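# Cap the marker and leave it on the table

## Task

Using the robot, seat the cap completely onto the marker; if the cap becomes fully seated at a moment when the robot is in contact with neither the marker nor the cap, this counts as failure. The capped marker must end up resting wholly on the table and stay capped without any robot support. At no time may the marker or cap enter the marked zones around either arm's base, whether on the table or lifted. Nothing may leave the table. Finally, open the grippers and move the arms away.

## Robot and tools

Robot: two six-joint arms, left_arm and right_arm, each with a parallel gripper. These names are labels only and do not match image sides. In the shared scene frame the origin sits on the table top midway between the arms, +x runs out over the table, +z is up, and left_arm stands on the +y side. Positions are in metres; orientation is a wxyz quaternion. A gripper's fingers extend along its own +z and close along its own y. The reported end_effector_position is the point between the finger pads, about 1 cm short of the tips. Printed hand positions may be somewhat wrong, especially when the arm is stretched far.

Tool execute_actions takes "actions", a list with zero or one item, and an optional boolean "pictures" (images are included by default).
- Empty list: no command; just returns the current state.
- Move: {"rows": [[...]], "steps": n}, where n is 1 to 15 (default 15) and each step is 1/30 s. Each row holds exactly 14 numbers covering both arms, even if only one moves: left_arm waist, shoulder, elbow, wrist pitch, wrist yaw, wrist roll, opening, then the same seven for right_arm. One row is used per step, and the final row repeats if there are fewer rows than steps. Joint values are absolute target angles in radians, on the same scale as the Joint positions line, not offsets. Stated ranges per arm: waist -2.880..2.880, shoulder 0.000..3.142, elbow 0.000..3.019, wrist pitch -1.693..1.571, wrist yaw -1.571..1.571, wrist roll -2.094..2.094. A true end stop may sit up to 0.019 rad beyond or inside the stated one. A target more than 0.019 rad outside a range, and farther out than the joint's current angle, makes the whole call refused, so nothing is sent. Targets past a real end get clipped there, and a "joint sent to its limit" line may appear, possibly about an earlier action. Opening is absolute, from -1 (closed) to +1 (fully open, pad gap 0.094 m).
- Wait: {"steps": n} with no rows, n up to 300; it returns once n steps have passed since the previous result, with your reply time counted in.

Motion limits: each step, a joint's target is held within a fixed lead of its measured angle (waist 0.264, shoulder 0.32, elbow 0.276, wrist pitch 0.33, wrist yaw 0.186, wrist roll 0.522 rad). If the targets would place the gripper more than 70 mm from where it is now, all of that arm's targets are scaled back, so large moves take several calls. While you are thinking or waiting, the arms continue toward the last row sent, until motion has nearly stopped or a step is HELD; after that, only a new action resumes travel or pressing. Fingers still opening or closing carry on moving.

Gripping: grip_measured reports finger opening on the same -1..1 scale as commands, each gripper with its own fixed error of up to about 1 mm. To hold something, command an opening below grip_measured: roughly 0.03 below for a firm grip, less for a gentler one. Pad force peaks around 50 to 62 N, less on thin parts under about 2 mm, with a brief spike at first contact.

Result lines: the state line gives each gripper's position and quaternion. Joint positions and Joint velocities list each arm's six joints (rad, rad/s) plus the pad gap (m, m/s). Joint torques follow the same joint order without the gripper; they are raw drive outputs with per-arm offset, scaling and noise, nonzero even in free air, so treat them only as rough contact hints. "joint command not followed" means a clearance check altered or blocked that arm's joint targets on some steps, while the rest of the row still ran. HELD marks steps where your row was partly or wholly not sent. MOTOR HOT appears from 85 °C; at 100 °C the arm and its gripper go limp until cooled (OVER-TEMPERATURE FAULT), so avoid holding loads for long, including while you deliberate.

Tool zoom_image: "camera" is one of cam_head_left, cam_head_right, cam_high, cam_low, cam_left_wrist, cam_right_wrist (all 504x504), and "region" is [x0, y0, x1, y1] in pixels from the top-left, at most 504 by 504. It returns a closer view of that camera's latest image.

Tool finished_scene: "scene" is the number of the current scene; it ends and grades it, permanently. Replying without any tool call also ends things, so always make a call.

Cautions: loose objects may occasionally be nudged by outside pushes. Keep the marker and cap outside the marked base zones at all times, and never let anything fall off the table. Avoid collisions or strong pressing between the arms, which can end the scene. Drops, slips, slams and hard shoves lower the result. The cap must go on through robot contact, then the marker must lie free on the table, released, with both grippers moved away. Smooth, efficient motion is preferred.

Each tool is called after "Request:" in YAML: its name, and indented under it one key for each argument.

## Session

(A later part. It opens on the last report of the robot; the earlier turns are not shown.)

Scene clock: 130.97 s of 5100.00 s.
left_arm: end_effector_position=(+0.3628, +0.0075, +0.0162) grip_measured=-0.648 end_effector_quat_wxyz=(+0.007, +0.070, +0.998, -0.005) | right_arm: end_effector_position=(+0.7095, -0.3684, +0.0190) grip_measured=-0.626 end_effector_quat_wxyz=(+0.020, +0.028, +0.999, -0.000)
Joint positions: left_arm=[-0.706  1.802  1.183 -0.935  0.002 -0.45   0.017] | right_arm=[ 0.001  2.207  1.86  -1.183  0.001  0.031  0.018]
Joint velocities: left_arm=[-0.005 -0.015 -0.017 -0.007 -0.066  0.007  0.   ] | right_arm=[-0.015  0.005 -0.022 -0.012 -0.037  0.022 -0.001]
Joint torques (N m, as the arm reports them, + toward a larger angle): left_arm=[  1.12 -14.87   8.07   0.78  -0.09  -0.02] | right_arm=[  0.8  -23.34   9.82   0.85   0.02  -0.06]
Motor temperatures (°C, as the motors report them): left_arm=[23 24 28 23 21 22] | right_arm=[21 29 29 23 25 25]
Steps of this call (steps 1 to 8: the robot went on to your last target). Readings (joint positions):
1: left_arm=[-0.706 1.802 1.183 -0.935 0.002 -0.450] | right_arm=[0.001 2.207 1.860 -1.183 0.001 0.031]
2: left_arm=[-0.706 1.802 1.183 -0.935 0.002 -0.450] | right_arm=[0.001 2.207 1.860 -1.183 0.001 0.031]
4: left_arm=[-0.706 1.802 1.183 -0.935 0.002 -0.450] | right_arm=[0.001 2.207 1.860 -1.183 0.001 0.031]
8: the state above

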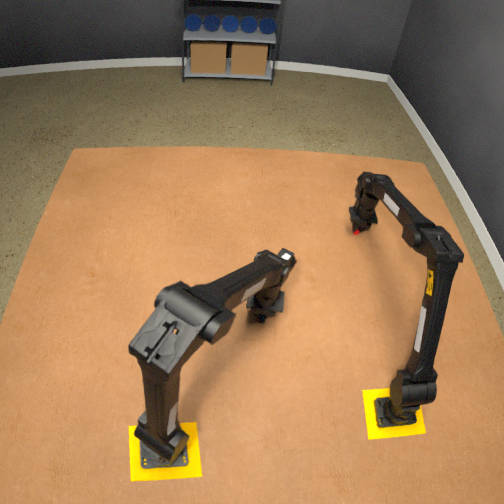

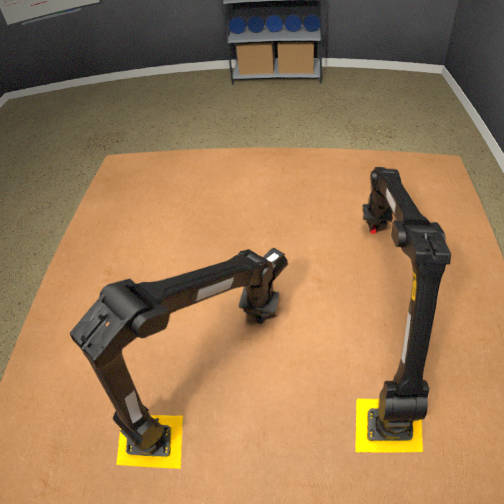

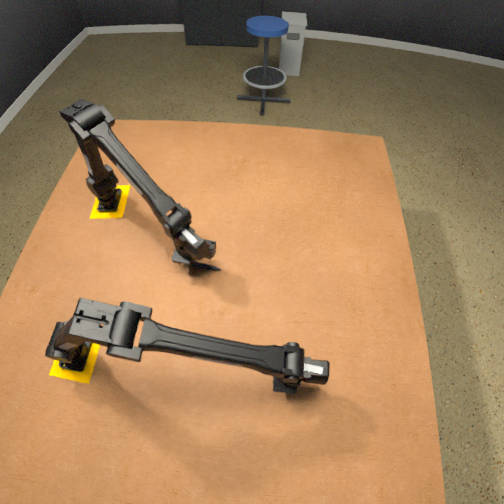

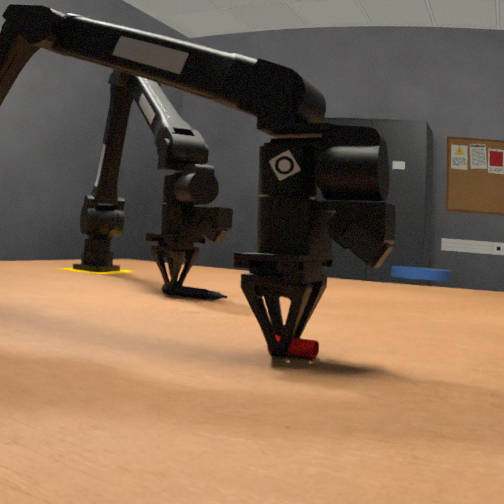

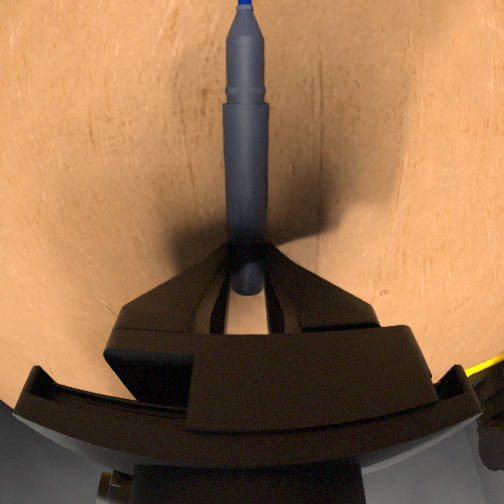

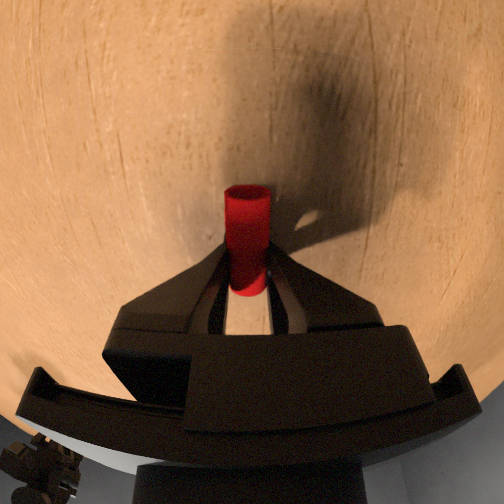

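Request:
execute_actions:
  actions:
    - {"rows":[[-0.691,1.80,1.21,-0.93,0,-0.45,-0.68,0.009,2.21,1.86,-1.18,0,0.02,-0.66],[-0.691,1.80,1.235,-0.95,0,-0.45,-0.68,0.009,2.20,1.86,-1.19,0,0.02,-0.66],[-0.691,1.80,1.25,-0.965,0,-0.45,-0.68,0.009,2.193,1.86,-1.197,0,0.02,-0.66],[-0.691,1.80,1.265,-0.98,0,-0.45,-0.68,0.009,2.186,1.86,-1.204,0,0.02,-0.66],[-0.691,1.80,1.28,-0.995,0,-0.45,-0.68,0.009,2.179,1.86,-1.211,0,0.02,-0.66],[-0.69,1.80,1.295,-1.01,0,-0.44,-0.68,0.009,2.172,1.86,-1.218,0,0.02,-0.66],[-0.687,1.802,1.31,-1.025,0,-0.42,-0.68,0.011,2.165,1.86,-1.225,0,0.01,-0.66],[-0.682,1.805,1.325,-1.04,0,-0.39,-0.68,0.015,2.158,1.86,-1.232,0,-0.01,-0.66],[-0.675,1.809,1.34,-1.052,0,-0.35,-0.68,0.021,2.151,1.86,-1.239,0,-0.04,-0.66],[-0.666,1.814,1.357,-1.064,0,-0.30,-0.68,0.029,2.144,1.86,-1.246,0,-0.075,-0.66],[-0.655,1.82,1.374,-1.074,0,-0.25,-0.68,0.039,2.138,1.858,-1.252,0,-0.115,-0.66],[-0.643,1.828,1.391,-1.083,0,-0.20,-0.68,0.051,2.132,1.856,-1.257,0,-0.155,-0.66],[-0.63,1.837,1.408,-1.091,0,-0.15,-0.68,0.064,2.127,1.854,-1.261,0,-0.195,-0.66],[-0.616,1.847,1.425,-1.098,0,-0.10,-0.68,0.078,2.123,1.852,-1.264,0,-0.235,-0.66],[-0.602,1.857,1.442,-1.105,0,-0.05,-0.68,0.092,2.12,1.85,-1.265,0,-0.275,-0.66]]}
  pictures: false

Request:
execute_actions:
  actions:
    - {"rows":[[-0.587,1.868,1.459,-1.112,0,0.005,-0.68,0.106,2.12,1.848,-1.265,0,-0.32,-0.66],[-0.572,1.879,1.476,-1.119,0,0.06,-0.68,0.12,2.12,1.846,-1.265,0,-0.365,-0.66],[-0.557,1.89,1.493,-1.126,0,0.115,-0.68,0.134,2.12,1.844,-1.265,0,-0.41,-0.66],[-0.542,1.901,1.51,-1.133,0,0.17,-0.68,0.148,2.12,1.842,-1.265,0,-0.455,-0.66],[-0.527,1.912,1.527,-1.14,0,0.225,-0.68,0.162,2.12,1.84,-1.265,0,-0.50,-0.66],[-0.512,1.923,1.544,-1.147,0,0.28,-0.68,0.176,2.12,1.838,-1.265,0,-0.545,-0.66],[-0.497,1.934,1.561,-1.154,0,0.335,-0.68,0.19,2.12,1.836,-1.265,0,-0.59,-0.66],[-0.482,1.945,1.578,-1.161,0,0.39,-0.68,0.204,2.12,1.834,-1.265,0,-0.635,-0.66],[-0.467,1.956,1.595,-1.168,0,0.445,-0.68,0.218,2.12,1.832,-1.265,0,-0.68,-0.66],[-0.452,1.967,1.612,-1.175,0,0.50,-0.68,0.232,2.12,1.83,-1.265,0,-0.725,-0.66],[-0.437,1.978,1.629,-1.182,0,0.555,-0.68,0.246,2.12,1.828,-1.265,0,-0.77,-0.66],[-0.422,1.989,1.646,-1.189,0,0.61,-0.68,0.26,2.12,1.826,-1.265,0,-0.815,-0.66],[-0.407,2.0,1.663,-1.196,0,0.665,-0.68,0.274,2.12,1.824,-1.265,0,-0.86,-0.66],[-0.392,2.011,1.68,-1.203,0,0.72,-0.68,0.288,2.12,1.822,-1.265,0,-0.905,-0.66],[-0.377,2.022,1.697,-1.21,0,0.775,-0.68,0.302,2.12,1.82,-1.265,0,-0.95,-0.66]]}
  pictures: false

Request:
execute_actions:
  actions:
    - {"rows":[[-0.362,2.032,1.714,-1.216,0,0.83,-0.68,0.316,2.12,1.818,-1.26,0,-0.99,-0.66],[-0.347,2.042,1.731,-1.222,0,0.885,-0.68,0.329,2.12,1.816,-1.26,0,-1.03,-0.66],[-0.333,2.051,1.747,-1.228,0,0.94,-0.68,0.341,2.12,1.814,-1.255,0,-1.07,-0.66],[-0.32,2.06,1.762,-1.234,0,0.99,-0.68,0.352,2.12,1.812,-1.255,0,-1.11,-0.66],[-0.308,2.068,1.776,-1.239,0,1.04,-0.68,0.363,2.12,1.81,-1.25,0,-1.145,-0.66],[-0.297,2.075,1.789,-1.244,0,1.085,-0.68,0.373,2.12,1.808,-1.25,0,-1.175,-0.66],[-0.286,2.082,1.801,-1.248,0,1.13,-0.68,0.382,2.12,1.806,-1.245,0,-1.205,-0.66],[-0.276,2.088,1.812,-1.252,0,1.17,-0.68,0.39,2.12,1.804,-1.245,0,-1.23,-0.66],[-0.267,2.094,1.821,-1.255,0,1.205,-0.68,0.397,2.12,1.802,-1.24,0,-1.255,-0.66],[-0.259,2.099,1.829,-1.258,0,1.235,-0.68,0.403,2.12,1.80,-1.24,0,-1.275,-0.66],[-0.252,2.103,1.836,-1.26,0,1.26,-0.68,0.409,2.12,1.80,-1.24,0,-1.29,-0.66],[-0.246,2.107,1.841,-1.262,0,1.285,-0.68,0.414,2.12,1.80,-1.24,0,-1.305,-0.66],[-0.241,2.11,1.845,-1.263,0,1.305,-0.68,0.418,2.12,1.80,-1.24,0,-1.315,-0.66],[-0.238,2.112,1.848,-1.264,0,1.315,-0.68,0.421,2.12,1.80,-1.24,0,-1.32,-0.66],[-0.236,2.112,1.85,-1.265,0,1.322,-0.68,0.423,2.12,1.80,-1.24,0,-1.322,-0.66]]}
  pictures: false

Request:
execute_actions:
  actions:
    - {"steps":15}

Scene clock: 185.00 s of 5100.00 s.
left_arm: end_effector_position=(+0.4149, +0.0031, +0.0673) grip_measured=-0.648 end_effector_quat_wxyz=(+0.019, +0.155, +0.988, -0.009) | right_arm: end_effector_position=(+0.6966, -0.3468, +0.0437) grip_measured=-0.626 end_effector_quat_wxyz=(+0.008, -0.068, +0.998, -0.001)
Joint positions: left_arm=[-0.659  1.824  1.371 -1.075  0.002 -0.23   0.017] | right_arm=[ 0.034  2.164  1.853 -1.244  0.001 -0.13   0.018]
Joint velocities: left_arm=[ 0.376  0.21   0.535 -0.217 -0.037  1.179 -0.001] | right_arm=[ 0.347 -0.23  -0.032 -0.085  0.081 -0.901  0.   ]
Joint torques (N m, as the arm reports them, + toward a larger angle): left_arm=[  2.78 -14.18  12.82  -0.42  -0.06   0.04] | right_arm=[  3.95 -27.25   9.76  -0.35   0.03  -0.03]
Motor temperatures (°C, as the motors report them): left_arm=[23 24 28 23 21 22] | right_arm=[21 30 29 23 25 25]
Steps of this call (steps 1 to 15: the robot went on to your last target; steps 16 to 90: nothing new was sent; then 50.53 s passed at rest; steps 91 to 105: all 15 steps of this action). Readings (joint positions):
91: left_arm=[-0.706 1.802 1.183 -0.935 0.002 -0.450] | right_arm=[0.001 2.207 1.860 -1.183 0.001 0.031]
92: left_arm=[-0.706 1.802 1.183 -0.935 0.002 -0.450] | right_arm=[0.001 2.207 1.860 -1.183 0.001 0.031]
94: left_arm=[-0.706 1.803 1.191 -0.948 0.002 -0.450] | right_arm=[0.001 2.207 1.860 -1.184 0.001 0.031]
98: left_arm=[-0.705 1.804 1.241 -1.000 0.002 -0.438] | right_arm=[0.002 2.204 1.860 -1.203 0.001 0.024]
105: the state above

Scene clock: 185.50 s of 5100.00 s.
left_arm: end_effector_position=(+0.5250, +0.1049, +0.0544) grip_measured=-0.648 end_effector_quat_wxyz=(-0.001, +0.406, +0.914, -0.001) | right_arm: end_effector_position=(+0.6670, -0.1870, +0.0546) grip_measured=-0.626 end_effector_quat_wxyz=(+0.008, -0.483, +0.875, -0.002)
Joint positions: left_arm=[-0.414  2.005  1.615 -1.182  0.002  0.538  0.017] | right_arm=[ 0.283  2.13   1.825 -1.248  0.001 -0.754  0.018]
Joint velocities: left_arm=[ 0.376  0.288  0.486 -0.203  0.081  1.531  0.   ] | right_arm=[ 0.357  0.005 -0.056 -0.007  0.022 -1.223 -0.   ]
Joint torques (N m, as the arm reports them, + toward a larger angle): left_arm=[  1.01 -19.19  14.25  -0.55   0.03   0.07] | right_arm=[  0.91 -25.38   9.74  -0.38   0.     0.  ]
Motor temperatures (°C, as the motors report them): left_arm=[23 24 28 23 21 22] | right_arm=[21 30 29 23 25 25]
Steps of this call (steps 1 to 15: all 15 steps of this action). Readings (joint positions):
1: left_arm=[-0.644 1.832 1.389 -1.083 0.002 -0.187] | right_arm=[0.046 2.157 1.852 -1.247 0.001 -0.164]
2: left_arm=[-0.628 1.842 1.407 -1.090 0.002 -0.141] | right_arm=[0.061 2.150 1.852 -1.248 0.001 -0.200]
4: left_arm=[-0.594 1.865 1.441 -1.104 0.002 -0.045] | right_arm=[0.095 2.139 1.852 -1.248 0.001 -0.278]
8: left_arm=[-0.522 1.918 1.503 -1.132 0.002 0.161] | right_arm=[0.172 2.130 1.848 -1.248 0.001 -0.445]
15: the state above

Scene clock: 186.00 s of 5100.00 s.
left_arm: end_effector_position=(+0.5909, +0.1995, +0.0602) grip_measured=-0.648 end_effector_quat_wxyz=(+0.007, +0.620, +0.785, +0.004) | right_arm: end_effector_position=(+0.6308, -0.1053, +0.0463) grip_measured=-0.626 end_effector_quat_wxyz=(+0.003, +0.732, -0.681, -0.001)
Joint positions: left_arm=[-0.242  2.103  1.794 -1.246  0.001  1.211  0.017] | right_arm=[ 0.421  2.13   1.802 -1.248  0.001 -1.249  0.018]
Joint velocities: left_arm=[ 0.132  0.054  0.071 -0.056 -0.037  0.681 -0.   ] | right_arm=[ 0.103 -0.015  0.017 -0.007  0.022 -0.432  0.001]
Joint torques (N m, as the arm reports them, + toward a larger angle): left_arm=[ -0.49 -20.31  14.45  -0.57   0.08   0.1 ] | right_arm=[  0.12 -23.91   9.71   0.11   0.02  -0.06]
Motor temperatures (°C, as the motors report them): left_arm=[23 24 28 23 21 22] | right_arm=[21 30 29 23 25 25]
Steps of this call (steps 1 to 15: all 15 steps of this action). Readings (joint positions):
1: left_arm=[-0.400 2.015 1.632 -1.189 0.002 0.593] | right_arm=[0.295 2.130 1.823 -1.248 0.001 -0.797]
2: left_arm=[-0.387 2.025 1.649 -1.195 0.001 0.647] | right_arm=[0.307 2.130 1.822 -1.248 0.001 -0.840]
4: left_arm=[-0.359 2.044 1.683 -1.207 0.001 0.756] | right_arm=[0.329 2.130 1.818 -1.248 0.001 -0.925]
8: left_arm=[-0.306 2.074 1.741 -1.228 0.001 0.959] | right_arm=[0.371 2.130 1.811 -1.248 0.001 -1.076]
15: the state above

Scene clock: 186.50 s of 5100.00 s.
left_arm: end_effector_position=(+0.5912, +0.2041, +0.0583) grip_measured=-0.648 end_effector_quat_wxyz=(+0.004, +0.655, +0.756, +0.002) | right_arm: end_effector_position=(+0.6294, -0.1019, +0.0463) grip_measured=-0.626 end_effector_quat_wxyz=(+0.003, +0.754, -0.657, -0.001)
Joint positions: left_arm=[-0.235  2.108  1.796 -1.25   0.001  1.308  0.017] | right_arm=[ 0.427  2.13   1.802 -1.248  0.001 -1.308  0.018]
Joint velocities: left_arm=[-0.015  0.005  0.007  0.002  0.037  0.037 -0.   ] | right_arm=[-0.005 -0.015 -0.017  0.007  0.022 -0.095 -0.001]
Joint torques (N m, as the arm reports them, + toward a larger angle): left_arm=[ -0.27 -20.58  14.58  -0.62   0.11   0.09] | right_arm=[  0.43 -24.9    9.7    0.31  -0.11  -0.05]
Motor temperatures (°C, as the motors report them): left_arm=[23 24 28 23 21 22] | right_arm=[21 30 29 23 25 25]
Steps of this call (steps 1 to 15: the robot went on to your last target). Readings (joint positions):
1: left_arm=[-0.239 2.105 1.796 -1.248 0.001 1.232] | right_arm=[0.424 2.130 1.802 -1.248 0.001 -1.261]
2: left_arm=[-0.236 2.106 1.796 -1.248 0.001 1.248] | right_arm=[0.426 2.130 1.802 -1.248 0.001 -1.271]
4: left_arm=[-0.235 2.107 1.796 -1.249 0.001 1.271] | right_arm=[0.427 2.130 1.802 -1.248 0.001 -1.286]
8: left_arm=[-0.235 2.108 1.796 -1.250 0.001 1.295] | right_arm=[0.427 2.130 1.802 -1.248 0.001 -1.300]
15: the state above

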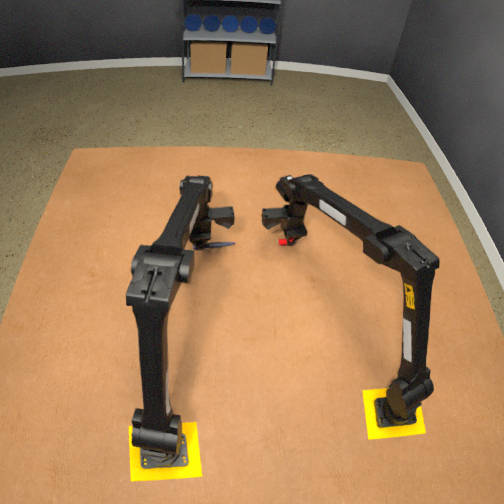

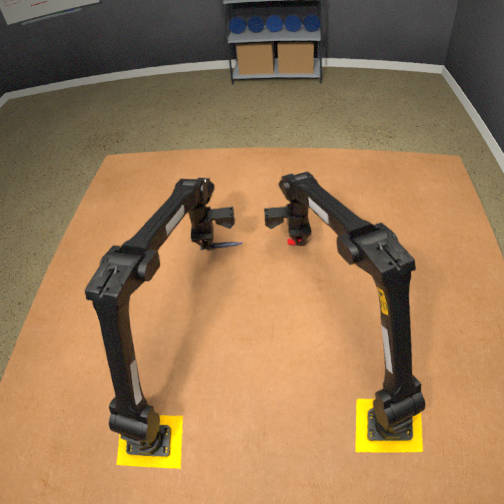

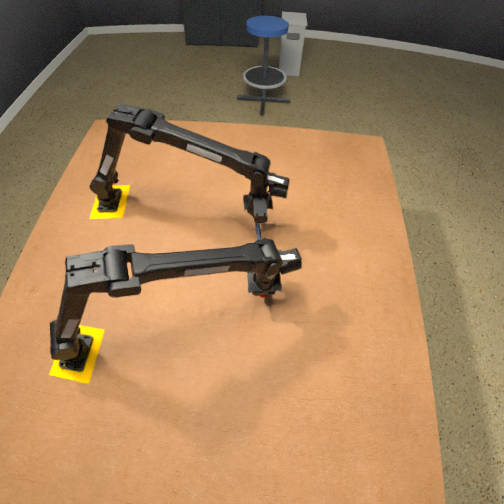

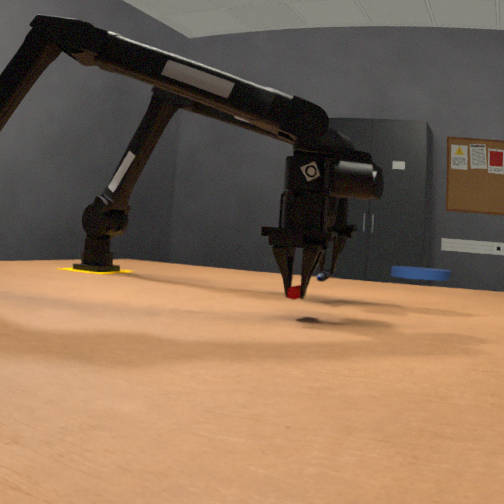

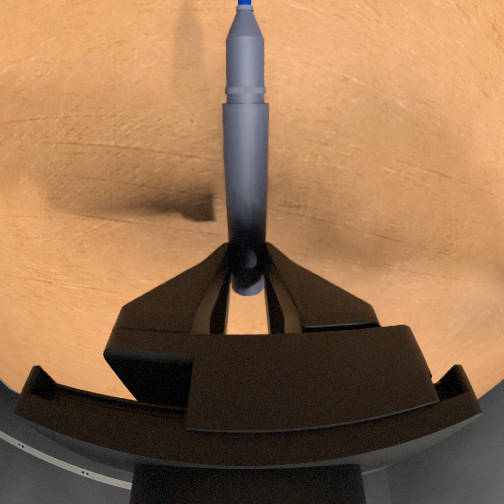

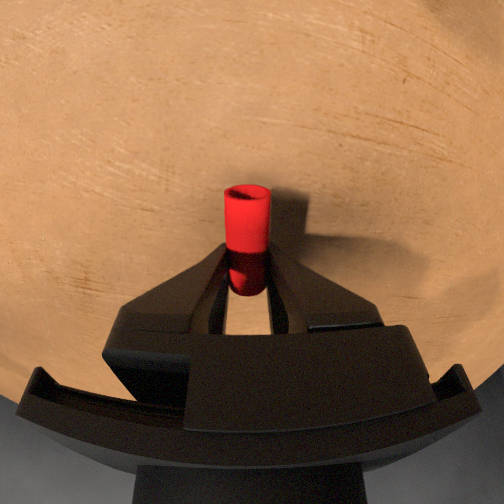

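Request:
execute_actions:
  actions:
    - {"rows":[[-0.236,2.114,1.80,-1.235,0,1.325,-0.68,0.423,2.118,1.797,-1.23,0,-1.32,-0.66],[-0.236,2.116,1.793,-1.228,0,1.33,-0.68,0.423,2.116,1.793,-1.225,0,-1.32,-0.66],[-0.236,2.118,1.786,-1.22,0,1.33,-0.68,0.423,2.114,1.788,-1.22,0,-1.32,-0.66],[-0.236,2.12,1.779,-1.212,0,1.33,-0.68,0.423,2.112,1.783,-1.215,0,-1.32,-0.66],[-0.236,2.122,1.772,-1.204,0,1.33,-0.68,0.423,2.11,1.778,-1.21,0,-1.32,-0.66],[-0.236,2.122,1.765,-1.196,0,1.33,-0.68,0.423,2.108,1.773,-1.205,0,-1.32,-0.66],[-0.236,2.122,1.758,-1.188,0,1.33,-0.68,0.423,2.106,1.768,-1.20,0,-1.32,-0.66],[-0.236,2.122,1.751,-1.18,0,1.33,-0.68,0.423,2.106,1.763,-1.195,0,-1.32,-0.66],[-0.236,2.122,1.744,-1.172,0,1.33,-0.68,0.423,2.106,1.758,-1.19,0,-1.32,-0.66],[-0.236,2.122,1.738,-1.164,0,1.33,-0.68,0.423,2.106,1.753,-1.185,0,-1.32,-0.66],[-0.236,2.122,1.732,-1.157,0,1.33,-0.68,0.423,2.106,1.748,-1.18,0,-1.32,-0.66],[-0.236,2.122,1.727,-1.151,0,1.33,-0.68,0.423,2.106,1.744,-1.176,0,-1.32,-0.66],[-0.236,2.122,1.723,-1.146,0,1.33,-0.68,0.423,2.106,1.74,-1.173,0,-1.32,-0.66],[-0.236,2.122,1.72,-1.142,0,1.33,-0.68,0.423,2.106,1.737,-1.171,0,-1.32,-0.66],[-0.236,2.122,1.718,-1.14,0,1.33,-0.68,0.423,2.106,1.735,-1.17,0,-1.32,-0.66]]}
  pictures: false

Request:
execute_actions:
  actions:
    - {"steps":10}
  pictures: false

Scene clock: 205.50 s of 5100.00 s.
left_arm: end_effector_position=(+0.5831, +0.2051, +0.0244) grip_measured=-0.648 end_effector_quat_wxyz=(+0.004, +0.659, +0.752, +0.002) | right_arm: end_effector_position=(+0.6209, -0.1055, +0.0246) grip_measured=-0.626 end_effector_quat_wxyz=(+0.005, +0.755, -0.656, -0.002)
Joint positions: left_arm=[-0.235  2.12   1.722 -1.165  0.001  1.319  0.017] | right_arm=[ 0.427  2.13   1.741 -1.192  0.001 -1.311  0.018]
Joint velocities: left_arm=[-0.015  0.054 -0.1    0.105  0.037 -0.066 -0.   ] | right_arm=[-0.015  0.005 -0.105  0.071 -0.007 -0.037 -0.   ]
Joint torques (N m, as the arm reports them, + toward a larger angle): left_arm=[ -0.27 -20.7    9.39   0.65   0.11   0.09] | right_arm=[  0.16 -25.97   9.73   0.65  -0.07  -0.01]
Motor temperatures (°C, as the motors report them): left_arm=[23 25 30 23 21 22] | right_arm=[21 30 29 23 25 25]
Steps of this call (steps 1 to 15: the robot went on to your last target; steps 16 to 90: nothing new was sent; then 15.50 s passed at rest; steps 91 to 105: all 15 steps of this action). Readings (joint positions):
91: left_arm=[-0.235 2.108 1.796 -1.250 0.001 1.312] | right_arm=[0.427 2.130 1.802 -1.248 0.001 -1.311]
92: left_arm=[-0.235 2.108 1.796 -1.249 0.001 1.314] | right_arm=[0.427 2.130 1.801 -1.247 0.001 -1.311]
94: left_arm=[-0.235 2.108 1.792 -1.239 0.001 1.316] | right_arm=[0.427 2.130 1.796 -1.239 0.001 -1.311]
98: left_arm=[-0.235 2.109 1.767 -1.210 0.001 1.318] | right_arm=[0.427 2.130 1.775 -1.221 0.001 -1.311]
105: the state above

Scene clock: 205.83 s of 5100.00 s.
left_arm: end_effector_position=(+0.5823, +0.2052, +0.0197) grip_measured=-0.648 end_effector_quat_wxyz=(+0.003, +0.659, +0.752, +0.002) | right_arm: end_effector_position=(+0.6201, -0.1058, +0.0229) grip_measured=-0.626 end_effector_quat_wxyz=(+0.005, +0.755, -0.656, -0.002)
Joint positions: left_arm=[-0.235  2.124  1.716 -1.156  0.001  1.32   0.017] | right_arm=[ 0.427  2.13   1.736 -1.187  0.001 -1.311  0.018]
Joint velocities: left_arm=[-0.015 -0.005  0.007  0.017 -0.007  0.007 -0.   ] | right_arm=[-0.015  0.005 -0.002 -0.007 -0.007 -0.022 -0.   ]
Joint torques (N m, as the arm reports them, + toward a larger angle): left_arm=[ -0.3  -20.84   9.28   0.67   0.11   0.1 ] | right_arm=[  0.6  -26.     9.48   0.64  -0.02  -0.07]
Motor temperatures (°C, as the motors report them): left_arm=[23 25 30 23 21 22] | right_arm=[21 30 29 23 25 25]
Steps of this call (steps 1 to 10: the robot went on to your last target). Readings (joint positions):
1: left_arm=[-0.235 2.121 1.719 -1.162 0.001 1.319] | right_arm=[0.427 2.130 1.739 -1.190 0.001 -1.311]
2: left_arm=[-0.235 2.123 1.718 -1.160 0.001 1.319] | right_arm=[0.427 2.130 1.737 -1.189 0.001 -1.311]
4: left_arm=[-0.235 2.124 1.716 -1.158 0.001 1.320] | right_arm=[0.427 2.130 1.736 -1.189 0.001 -1.311]
8: left_arm=[-0.235 2.124 1.716 -1.156 0.001 1.320] | right_arm=[0.427 2.130 1.736 -1.187 0.001 -1.311]
10: the state above

Request:
execute_actions:
  actions:
    - {"rows":[[-0.236,2.122,1.713,-1.137,0,1.33,-0.68,0.423,2.118,1.731,-1.17,0,-1.32,-0.66],[-0.236,2.122,1.709,-1.135,0,1.33,-0.68,0.423,2.118,1.727,-1.17,0,-1.32,-0.66],[-0.236,2.122,1.707,-1.135,0,1.33,-0.68,0.423,2.118,1.724,-1.17,0,-1.32,-0.66],[-0.236,2.122,1.707,-1.135,0,1.33,-0.68,0.423,2.118,1.724,-1.17,0,-1.32,-0.66],[-0.236,2.122,1.707,-1.135,0,1.33,-0.68,0.423,2.118,1.724,-1.17,0,-1.32,-0.66],[-0.236,2.122,1.707,-1.135,0,1.33,-0.68,0.423,2.118,1.724,-1.17,0,-1.32,-0.66],[-0.236,2.122,1.707,-1.135,0,1.33,-0.65,0.423,2.118,1.724,-1.17,0,-1.32,-0.63],[-0.236,2.122,1.707,-1.135,0,1.33,-0.62,0.423,2.118,1.724,-1.17,0,-1.32,-0.60],[-0.236,2.122,1.707,-1.135,0,1.33,-0.55,0.423,2.118,1.724,-1.17,0,-1.32,-0.55],[-0.236,2.122,1.707,-1.135,0,1.33,-0.45,0.423,2.118,1.724,-1.17,0,-1.32,-0.45],[-0.236,2.122,1.707,-1.135,0,1.33,-0.35,0.423,2.118,1.724,-1.17,0,-1.32,-0.35],[-0.236,2.12,1.72,-1.15,0,1.33,-0.25,0.423,2.118,1.737,-1.18,0,-1.32,-0.25],[-0.236,2.118,1.735,-1.16,0,1.33,-0.15,0.423,2.118,1.752,-1.19,0,-1.32,-0.15],[-0.236,2.116,1.75,-1.17,0,1.33,-0.1,0.423,2.118,1.767,-1.20,0,-1.32,-0.1],[-0.236,2.115,1.765,-1.18,0,1.33,-0.1,0.423,2.118,1.782,-1.21,0,-1.32,-0.1]]}
  pictures: false

Request:
execute_actions:
  actions:
    - {"rows":[[-0.236,2.115,1.775,-1.19,0,1.33,-0.1,0.423,2.118,1.792,-1.22,0,-1.32,-0.1],[-0.236,2.115,1.785,-1.20,0,1.33,-0.1,0.423,2.118,1.802,-1.23,0,-1.32,-0.1],[-0.236,2.115,1.795,-1.21,0,1.33,-0.1,0.423,2.118,1.812,-1.24,0,-1.32,-0.1],[-0.236,2.115,1.805,-1.22,0,1.33,-0.1,0.423,2.118,1.822,-1.25,0,-1.32,-0.1],[-0.236,2.115,1.815,-1.23,0,1.33,-0.1,0.423,2.118,1.832,-1.26,0,-1.32,-0.1],[-0.236,2.115,1.825,-1.24,0,1.33,-0.1,0.423,2.118,1.842,-1.27,0,-1.32,-0.1],[-0.236,2.115,1.835,-1.25,0,1.33,-0.1,0.423,2.118,1.852,-1.28,0,-1.32,-0.1],[-0.236,2.115,1.843,-1.26,0,1.33,-0.1,0.423,2.118,1.86,-1.29,0,-1.32,-0.1],[-0.236,2.115,1.85,-1.265,0,1.33,-0.1,0.423,2.118,1.867,-1.295,0,-1.32,-0.1],[-0.234,2.115,1.855,-1.27,0.01,1.31,-0.1,0.421,2.118,1.872,-1.30,-0.01,-1.30,-0.1],[-0.231,2.115,1.855,-1.27,0.03,1.27,-0.1,0.418,2.118,1.872,-1.30,-0.03,-1.26,-0.1],[-0.227,2.115,1.855,-1.27,0.05,1.21,-0.1,0.414,2.118,1.872,-1.30,-0.05,-1.20,-0.1],[-0.222,2.115,1.855,-1.27,0.07,1.13,-0.1,0.409,2.118,1.872,-1.30,-0.07,-1.12,-0.1],[-0.217,2.115,1.855,-1.27,0.09,1.04,-0.1,0.404,2.118,1.872,-1.30,-0.09,-1.03,-0.1],[-0.212,2.115,1.855,-1.27,0.11,0.94,-0.1,0.399,2.118,1.872,-1.30,-0.11,-0.93,-0.1]]}
  pictures: false

Request:
execute_actions:
  actions:
    - {"rows":[[-0.206,2.115,1.855,-1.27,0.13,0.84,-0.1,0.394,2.118,1.872,-1.30,-0.13,-0.83,-0.1],[-0.20,2.115,1.855,-1.27,0.15,0.74,-0.1,0.389,2.118,1.872,-1.30,-0.15,-0.73,-0.1],[-0.194,2.115,1.855,-1.27,0.17,0.64,-0.1,0.384,2.118,1.872,-1.30,-0.17,-0.63,-0.1],[-0.188,2.115,1.855,-1.27,0.19,0.54,-0.1,0.379,2.118,1.872,-1.30,-0.19,-0.53,-0.1],[-0.182,2.115,1.855,-1.27,0.21,0.44,-0.1,0.374,2.118,1.872,-1.30,-0.21,-0.43,-0.1],[-0.176,2.115,1.855,-1.27,0.23,0.34,-0.1,0.369,2.118,1.872,-1.30,-0.23,-0.33,-0.1],[-0.17,2.115,1.855,-1.27,0.25,0.24,-0.1,0.364,2.118,1.872,-1.30,-0.25,-0.23,-0.1],[-0.164,2.115,1.855,-1.27,0.27,0.14,-0.1,0.359,2.118,1.872,-1.30,-0.27,-0.13,-0.1],[-0.158,2.115,1.855,-1.27,0.29,0.04,-0.1,0.354,2.118,1.872,-1.30,-0.29,-0.03,-0.1],[-0.152,2.115,1.855,-1.27,0.31,-0.06,-0.1,0.349,2.118,1.872,-1.30,-0.31,0.07,-0.1],[-0.146,2.115,1.855,-1.27,0.33,-0.16,-0.1,0.344,2.118,1.872,-1.30,-0.33,0.17,-0.1],[-0.141,2.115,1.855,-1.27,0.35,-0.26,-0.1,0.34,2.118,1.872,-1.30,-0.35,0.27,-0.1],[-0.136,2.115,1.855,-1.27,0.37,-0.36,-0.1,0.336,2.118,1.872,-1.30,-0.37,0.37,-0.1],[-0.132,2.115,1.855,-1.27,0.39,-0.46,-0.1,0.332,2.118,1.872,-1.30,-0.39,0.47,-0.1],[-0.129,2.115,1.855,-1.27,0.403,-0.56,-0.1,0.329,2.118,1.872,-1.30,-0.403,0.57,-0.1]]}
  pictures: false

Request:
execute_actions:
  actions:
    - {"rows":[[-0.126,2.115,1.82,-1.25,0.403,-0.66,-0.1,0.327,2.118,1.84,-1.28,-0.403,0.67,-0.1],[-0.125,2.115,1.80,-1.235,0.403,-0.76,-0.1,0.325,2.118,1.82,-1.265,-0.403,0.77,-0.1],[-0.125,2.115,1.795,-1.225,0.403,-0.86,-0.1,0.325,2.118,1.815,-1.255,-0.403,0.87,-0.1],[-0.125,2.115,1.79,-1.22,0.403,-0.96,-0.1,0.325,2.118,1.81,-1.25,-0.403,0.97,-0.1],[-0.125,2.115,1.785,-1.215,0.403,-1.06,-0.1,0.325,2.118,1.805,-1.245,-0.403,1.07,-0.1],[-0.125,2.115,1.78,-1.21,0.403,-1.16,-0.1,0.325,2.118,1.80,-1.24,-0.403,1.17,-0.1],[-0.125,2.115,1.775,-1.205,0.403,-1.26,-0.1,0.325,2.118,1.795,-1.235,-0.403,1.27,-0.1],[-0.125,2.115,1.77,-1.20,0.403,-1.36,-0.1,0.325,2.118,1.79,-1.23,-0.403,1.37,-0.1],[-0.125,2.115,1.765,-1.19,0.403,-1.46,-0.1,0.325,2.118,1.785,-1.225,-0.403,1.47,-0.1],[-0.125,2.115,1.76,-1.185,0.403,-1.55,-0.1,0.325,2.118,1.78,-1.22,-0.403,1.56,-0.1],[-0.125,2.115,1.755,-1.18,0.403,-1.63,-0.1,0.325,2.118,1.775,-1.215,-0.403,1.64,-0.1],[-0.125,2.115,1.75,-1.17,0.403,-1.69,-0.1,0.325,2.118,1.77,-1.21,-0.403,1.71,-0.1],[-0.125,2.115,1.75,-1.165,0.403,-1.74,-0.1,0.325,2.118,1.77,-1.21,-0.403,1.76,-0.1]]}
  pictures: false

Request:
execute_actions:
  actions:
    - {"steps":15}

Scene clock: 268.00 s of 5100.00 s.
left_arm: end_effector_position=(+0.5800, +0.2055, +0.0174) grip_measured=-0.109 end_effector_quat_wxyz=(+0.001, +0.659, +0.752, +0.000) | right_arm: end_effector_position=(+0.6166, -0.1073, +0.0197) grip_measured=-0.109 end_effector_quat_wxyz=(+0.009, +0.755, -0.656, -0.004)
Joint positions: left_arm=[-0.235  2.124  1.71  -1.156  0.001  1.32   0.042] | right_arm=[ 0.427  2.13   1.727 -1.188  0.001 -1.311  0.042]
Joint velocities: left_arm=[-0.005 -0.005  0.022 -0.168 -0.022 -0.022  0.013] | right_arm=[-0.005 -0.015  0.081 -0.105  0.037 -0.11   0.013]
Joint torques (N m, as the arm reports them, + toward a larger angle): left_arm=[ -0.36 -21.4   14.24  -0.69   0.11   0.09] | right_arm=[  1.   -24.84  14.68  -0.58  -0.03   0.04]
Motor temperatures (°C, as the motors report them): left_arm=[23 26 28 23 21 22] | right_arm=[21 31 29 23 25 25]
Steps of this call (steps 1 to 15: the robot went on to your last target; steps 16 to 90: nothing new was sent; then 58.67 s passed at rest; steps 91 to 105: all 15 steps of this action). Readings (joint positions):
91: left_arm=[-0.235 2.124 1.716 -1.156 0.001 1.320] | right_arm=[0.427 2.130 1.736 -1.187 0.001 -1.311]
92: left_arm=[-0.235 2.124 1.716 -1.154 0.001 1.320] | right_arm=[0.427 2.130 1.735 -1.187 0.001 -1.311]
94: left_arm=[-0.235 2.124 1.713 -1.152 0.001 1.320] | right_arm=[0.427 2.130 1.731 -1.186 0.001 -1.311]
98: left_arm=[-0.235 2.124 1.709 -1.151 0.001 1.320] | right_arm=[0.427 2.130 1.725 -1.186 0.001 -1.311]
105: the state above

Scene clock: 268.50 s of 5100.00 s.
left_arm: end_effector_position=(+0.5928, +0.1883, +0.0546) grip_measured=-0.103 end_effector_quat_wxyz=(+0.026, +0.603, +0.797, -0.039) | right_arm: end_effector_position=(+0.6278, -0.0885, +0.0593) grip_measured=-0.102 end_effector_quat_wxyz=(-0.014, +0.703, -0.710, -0.044)
Joint positions: left_arm=[-0.235  2.124  1.811 -1.253  0.093  1.176  0.042] | right_arm=[ 0.422  2.13   1.835 -1.282 -0.092 -1.167  0.042]
Joint velocities: left_arm=[ 0.015 -0.005 -0.017 -0.046  0.491 -1.531 -0.   ] | right_arm=[-0.063  0.005 -0.002 -0.037 -0.505  1.531  0.   ]
Joint torques (N m, as the arm reports them, + toward a larger angle): left_arm=[  1.5  -21.89  13.63  -0.6    0.17  -0.11] | right_arm=[ -1.1  -24.72  13.6   -0.43  -0.07   0.13]
Motor temperatures (°C, as the motors report them): left_arm=[23 26 28 23 21 22] | right_arm=[21 31 29 23 25 25]
Steps of this call (steps 1 to 15: all 15 steps of this action). Readings (joint positions):
1: left_arm=[-0.235 2.124 1.712 -1.162 0.001 1.320] | right_arm=[0.427 2.130 1.730 -1.193 0.001 -1.311]
2: left_arm=[-0.235 2.124 1.716 -1.170 0.001 1.320] | right_arm=[0.427 2.130 1.736 -1.200 0.001 -1.311]
4: left_arm=[-0.235 2.124 1.729 -1.189 0.001 1.320] | right_arm=[0.427 2.130 1.754 -1.218 0.001 -1.311]
8: left_arm=[-0.235 2.124 1.774 -1.227 0.001 1.320] | right_arm=[0.427 2.130 1.801 -1.255 0.001 -1.311]
15: the state above

Scene clock: 269.00 s of 5100.00 s.
left_arm: end_effector_position=(+0.5966, +0.1968, +0.0666) grip_measured=-0.102 end_effector_quat_wxyz=(-0.015, -0.055, +0.980, -0.192) | right_arm: end_effector_position=(+0.6324, -0.0923, +0.0713) grip_measured=-0.102 end_effector_quat_wxyz=(-0.048, -0.078, +0.978, +0.187)
Joint positions: left_arm=[-0.145  2.124  1.811 -1.255  0.388 -0.14   0.042] | right_arm=[ 0.338  2.13   1.835 -1.284 -0.388  0.149  0.042]
Joint velocities: left_arm=[ 0.181 -0.005 -0.017  0.002  0.374 -2.806 -0.   ] | right_arm=[-0.142 -0.005 -0.022  0.002 -0.388  2.747  0.   ]
Joint torques (N m, as the arm reports them, + toward a larger angle): left_arm=[  0.13 -21.67  13.71  -0.63   0.36  -0.04] | right_arm=[  0.85 -25.12  13.71  -0.55  -0.3    0.14]
Motor temperatures (°C, as the motors report them): left_arm=[23 26 28 23 21 22] | right_arm=[21 31 29 23 25 25]
Steps of this call (steps 1 to 15: all 15 steps of this action). Readings (joint positions):
1: left_arm=[-0.234 2.124 1.811 -1.254 0.112 1.115] | right_arm=[0.420 2.130 1.835 -1.283 -0.112 -1.105]
2: left_arm=[-0.232 2.124 1.811 -1.255 0.133 1.045] | right_arm=[0.416 2.130 1.835 -1.284 -0.132 -1.036]
4: left_arm=[-0.226 2.124 1.811 -1.255 0.173 0.889] | right_arm=[0.407 2.130 1.835 -1.284 -0.172 -0.880]
8: left_arm=[-0.202 2.124 1.811 -1.255 0.252 0.535] | right_arm=[0.381 2.130 1.835 -1.284 -0.252 -0.526]
15: the state above

Scene clock: 269.50 s of 5100.00 s.
left_arm: end_effector_position=(+0.5916, +0.2063, +0.0454) grip_measured=-0.102 end_effector_quat_wxyz=(-0.134, -0.670, +0.715, -0.147) | right_arm: end_effector_position=(+0.6255, -0.1007, +0.0494) grip_measured=-0.102 end_effector_quat_wxyz=(-0.163, +0.568, +0.798, +0.115)
Joint positions: left_arm=[-0.127  2.124  1.75  -1.187  0.401 -1.518  0.042] | right_arm=[ 0.325  2.129  1.771 -1.23  -0.401  1.532  0.042]
Joint velocities: left_arm=[-0.015 -0.044 -0.037  0.071 -0.051 -1.429  0.   ] | right_arm=[ 0.005 -0.015 -0.037  0.022 -0.022  1.473  0.001]
Joint torques (N m, as the arm reports them, + toward a larger angle): left_arm=[ -0.02 -21.46   9.46   0.7    0.31  -0.1 ] | right_arm=[  0.45 -25.27   9.86   0.5   -0.22   0.13]
Motor temperatures (°C, as the motors report them): left_arm=[23 26 28 23 21 22] | right_arm=[21 31 29 23 25 25]
Steps of this call (steps 1 to 15: all 15 steps of this action). Readings (joint positions):
1: left_arm=[-0.139 2.124 1.811 -1.255 0.395 -0.239] | right_arm=[0.334 2.130 1.835 -1.284 -0.395 0.248]
2: left_arm=[-0.134 2.124 1.810 -1.254 0.398 -0.338] | right_arm=[0.331 2.130 1.833 -1.283 -0.398 0.347]
4: left_arm=[-0.128 2.124 1.804 -1.245 0.400 -0.536] | right_arm=[0.326 2.129 1.826 -1.275 -0.400 0.545]
8: left_arm=[-0.127 2.124 1.781 -1.225 0.401 -0.934] | right_arm=[0.325 2.129 1.801 -1.256 -0.400 0.941]
15: the state above

Scene clock: 270.00 s of 5100.00 s.
left_arm: end_effector_position=(+0.5927, +0.2063, +0.0453) grip_measured=-0.102 end_effector_quat_wxyz=(+0.147, +0.739, -0.643, +0.135) | right_arm: end_effector_position=(+0.6258, -0.1006, +0.0491) grip_measured=-0.102 end_effector_quat_wxyz=(-0.173, +0.649, +0.735, +0.098)
Joint positions: left_arm=[-0.127  2.124  1.75  -1.182  0.401 -1.722  0.042] | right_arm=[ 0.325  2.129  1.77  -1.227 -0.401  1.741  0.042]
Joint velocities: left_arm=[-0.005  0.005 -0.027  0.012 -0.007 -0.051 -0.   ] | right_arm=[-0.005 -0.005  0.002  0.007 -0.051  0.051 -0.   ]
Joint torques (N m, as the arm reports them, + toward a larger angle): left_arm=[  0.03 -21.54   9.22   0.66   0.32  -0.14] | right_arm=[  0.84 -24.45   9.6    0.49  -0.21   0.2 ]
Motor temperatures (°C, as the motors report them): left_arm=[23 26 28 23 21 22] | right_arm=[21 31 29 23 25 25]
Steps of this call (steps 1 to 15: the robot went on to your last target). Readings (joint positions):
1: left_arm=[-0.127 2.124 1.750 -1.185 0.401 -1.560] | right_arm=[0.325 2.129 1.770 -1.229 -0.401 1.576]
2: left_arm=[-0.127 2.124 1.750 -1.184 0.401 -1.595] | right_arm=[0.325 2.129 1.770 -1.229 -0.401 1.610]
4: left_arm=[-0.127 2.124 1.750 -1.182 0.401 -1.643] | right_arm=[0.325 2.129 1.770 -1.227 -0.401 1.661]
8: left_arm=[-0.127 2.124 1.750 -1.182 0.401 -1.695] | right_arm=[0.325 2.129 1.770 -1.227 -0.401 1.713]
15: the state above

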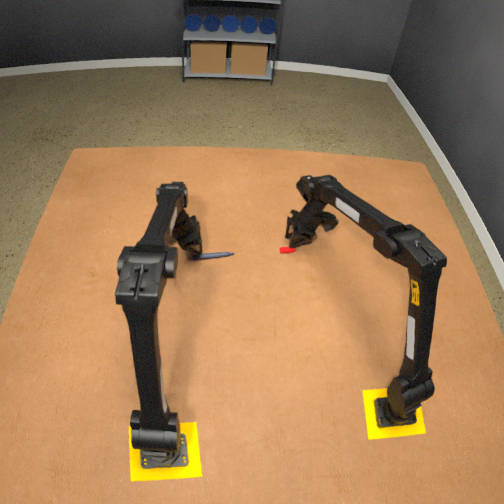

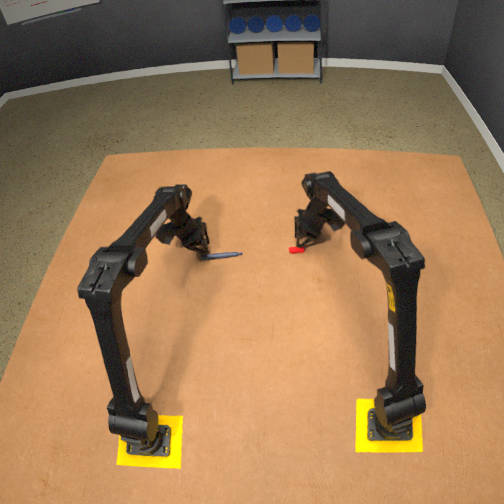

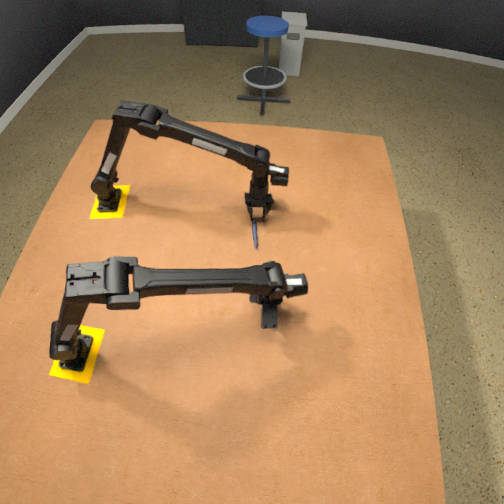

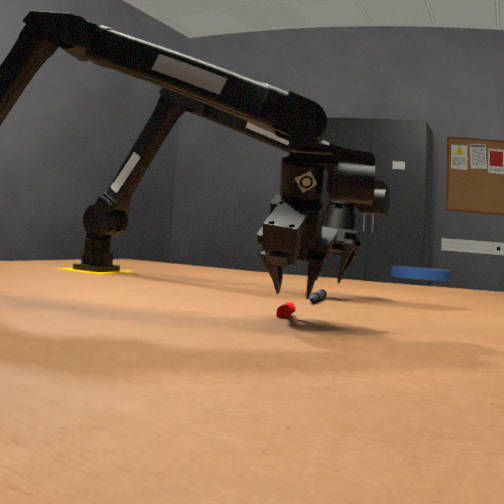

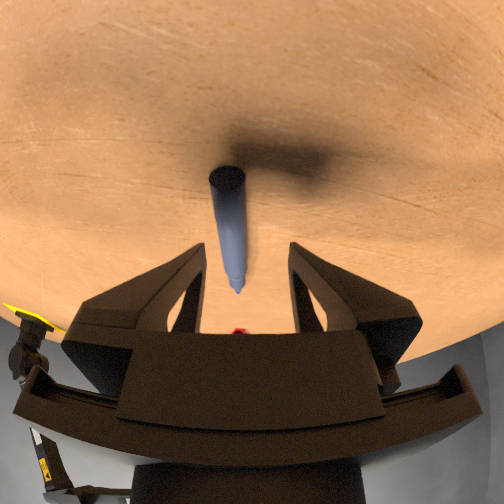

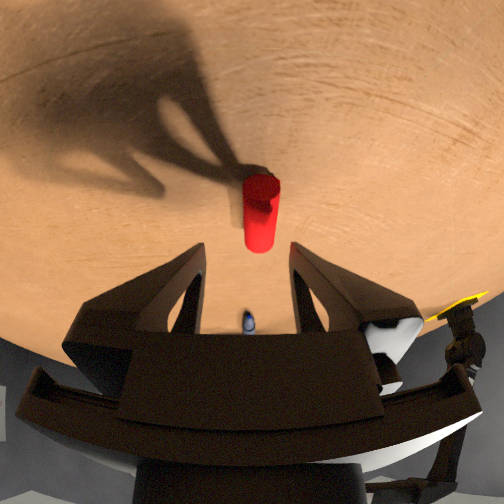

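Request:
execute_actions:
  actions:
    - {"rows":[[-0.13,2.115,1.745,-1.165,0.403,-1.74,0,0.325,2.118,1.765,-1.207,-0.403,1.76,0],[-0.135,2.115,1.739,-1.165,0.403,-1.74,0.1,0.325,2.118,1.759,-1.202,-0.403,1.76,0.1],[-0.14,2.115,1.733,-1.165,0.403,-1.74,0.1,0.325,2.118,1.753,-1.196,-0.403,1.76,0.1],[-0.143,2.115,1.726,-1.16,0.403,-1.74,0.1,0.325,2.118,1.746,-1.19,-0.403,1.76,0.1],[-0.143,2.115,1.719,-1.153,0.403,-1.74,0.1,0.325,2.118,1.739,-1.183,-0.403,1.76,0.1],[-0.143,2.115,1.712,-1.146,0.403,-1.74,0.1,0.325,2.118,1.732,-1.176,-0.403,1.76,0.1],[-0.143,2.115,1.705,-1.138,0.403,-1.74,0.1,0.325,2.118,1.725,-1.168,-0.403,1.76,0.1],[-0.143,2.115,1.698,-1.13,0.403,-1.74,0.1,0.325,2.118,1.718,-1.16,-0.403,1.76,0.1],[-0.143,2.115,1.692,-1.122,0.403,-1.74,0.1,0.325,2.118,1.711,-1.152,-0.403,1.76,0.1],[-0.143,2.115,1.686,-1.114,0.403,-1.74,0.05,0.325,2.118,1.705,-1.144,-0.403,1.76,0.05],[-0.143,2.115,1.681,-1.106,0.403,-1.74,0,0.325,2.118,1.70,-1.137,-0.403,1.76,0],[-0.143,2.115,1.676,-1.098,0.403,-1.74,-0.1,0.325,2.118,1.695,-1.13,-0.403,1.76,-0.1],[-0.143,2.115,1.672,-1.091,0.403,-1.74,-0.2,0.325,2.118,1.691,-1.124,-0.403,1.76,-0.2],[-0.143,2.115,1.669,-1.086,0.403,-1.74,-0.25,0.325,2.118,1.688,-1.119,-0.403,1.76,-0.25],[-0.143,2.115,1.667,-1.083,0.403,-1.74,-0.3,0.325,2.118,1.686,-1.115,-0.403,1.76,-0.3]]}
  pictures: false

Request:
execute_actions:
  actions:
    - {"steps":10}

Scene clock: 291.97 s of 5100.00 s.
left_arm: end_effector_position=(+0.5793, +0.2059, +0.0180) grip_measured=-0.274 end_effector_quat_wxyz=(+0.150, +0.742, -0.640, +0.132) | right_arm: end_effector_position=(+0.6157, -0.1038, +0.0212) grip_measured=-0.275 end_effector_quat_wxyz=(-0.173, +0.651, +0.732, +0.099)
Joint positions: left_arm=[-0.128  2.124  1.672 -1.11   0.401 -1.73   0.034] | right_arm=[ 0.325  2.129  1.691 -1.143 -0.401  1.749  0.034]
Joint velocities: left_arm=[-0.005 -0.005 -0.081  0.134 -0.007 -0.022 -0.047] | right_arm=[-0.015 -0.005 -0.09   0.168 -0.007  0.007 -0.046]
Joint torques (N m, as the arm reports them, + toward a larger angle): left_arm=[ -1.61 -21.11   8.99   0.62   0.31  -0.15] | right_arm=[  0.52 -24.23   9.32   0.75  -0.19   0.2 ]
Motor temperatures (°C, as the motors report them): left_arm=[23 26 28 23 21 22] | right_arm=[21 31 29 23 25 25]
Steps of this call (steps 1 to 15: the robot went on to your last target; steps 16 to 90: nothing new was sent; then 18.47 s passed at rest; steps 91 to 105: all 15 steps of this action). Readings (joint positions):
91: left_arm=[-0.127 2.124 1.750 -1.182 0.401 -1.730] | right_arm=[0.325 2.129 1.770 -1.227 -0.401 1.749]
92: left_arm=[-0.127 2.124 1.748 -1.181 0.401 -1.730] | right_arm=[0.325 2.129 1.769 -1.224 -0.401 1.749]
94: left_arm=[-0.127 2.124 1.742 -1.179 0.401 -1.730] | right_arm=[0.325 2.129 1.762 -1.215 -0.401 1.749]
98: left_arm=[-0.127 2.124 1.713 -1.159 0.401 -1.730] | right_arm=[0.325 2.129 1.733 -1.190 -0.401 1.749]
105: the state above

Scene clock: 292.30 s of 5100.00 s.
left_arm: end_effector_position=(+0.5802, +0.2059, +0.0168) grip_measured=-0.297 end_effector_quat_wxyz=(+0.147, +0.741, -0.641, +0.134) | right_arm: end_effector_position=(+0.6165, -0.1035, +0.0199) grip_measured=-0.298 end_effector_quat_wxyz=(-0.171, +0.651, +0.733, +0.102)
Joint positions: left_arm=[-0.128  2.124  1.668 -1.099  0.401 -1.73   0.033] | right_arm=[ 0.325  2.129  1.687 -1.132 -0.401  1.749  0.033]
Joint velocities: left_arm=[-0.005  0.005  0.007 -0.017  0.037  0.007 -0.   ] | right_arm=[ 0.015  0.015  0.002  0.002  0.11   0.022 -0.001]
Joint torques (N m, as the arm reports them, + toward a larger angle): left_arm=[ -1.65 -21.17   8.84   0.64   0.31  -0.14] | right_arm=[  1.67 -24.02   9.29   0.5   -0.2    0.14]
Motor temperatures (°C, as the motors report them): left_arm=[23 26 28 23 21 22] | right_arm=[21 31 29 23 25 25]
Steps of this call (steps 1 to 10: the robot went on to your last target). Readings (joint positions):
1: left_arm=[-0.128 2.124 1.669 -1.106 0.401 -1.730] | right_arm=[0.325 2.129 1.689 -1.139 -0.401 1.749]
2: left_arm=[-0.128 2.124 1.668 -1.103 0.401 -1.730] | right_arm=[0.325 2.129 1.688 -1.136 -0.401 1.749]
4: left_arm=[-0.128 2.124 1.668 -1.101 0.401 -1.730] | right_arm=[0.325 2.129 1.687 -1.134 -0.401 1.749]
8: left_arm=[-0.128 2.124 1.668 -1.099 0.401 -1.730] | right_arm=[0.325 2.129 1.687 -1.132 -0.401 1.749]
10: the state above

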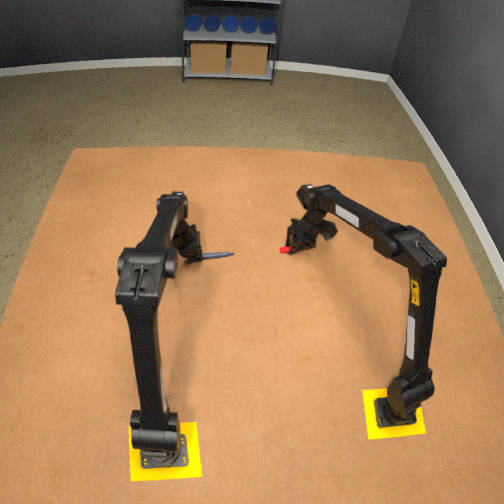

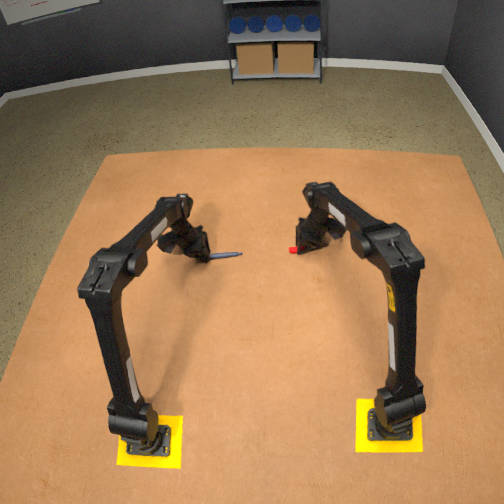

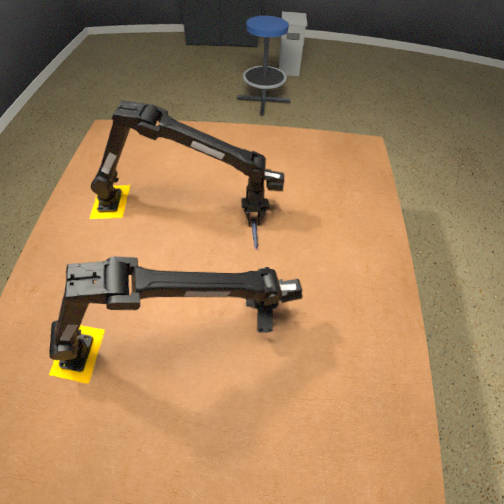

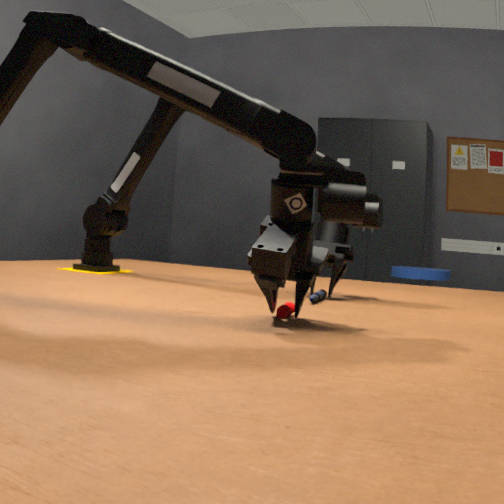

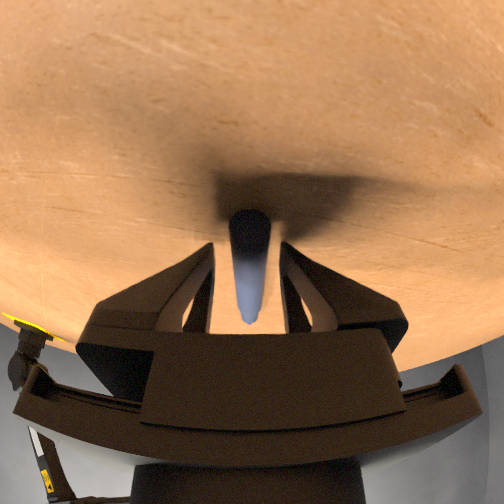

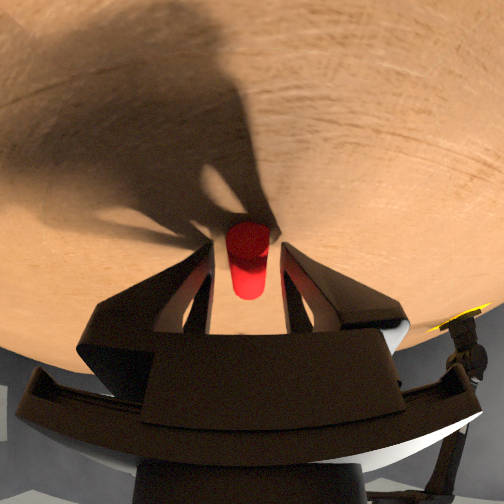

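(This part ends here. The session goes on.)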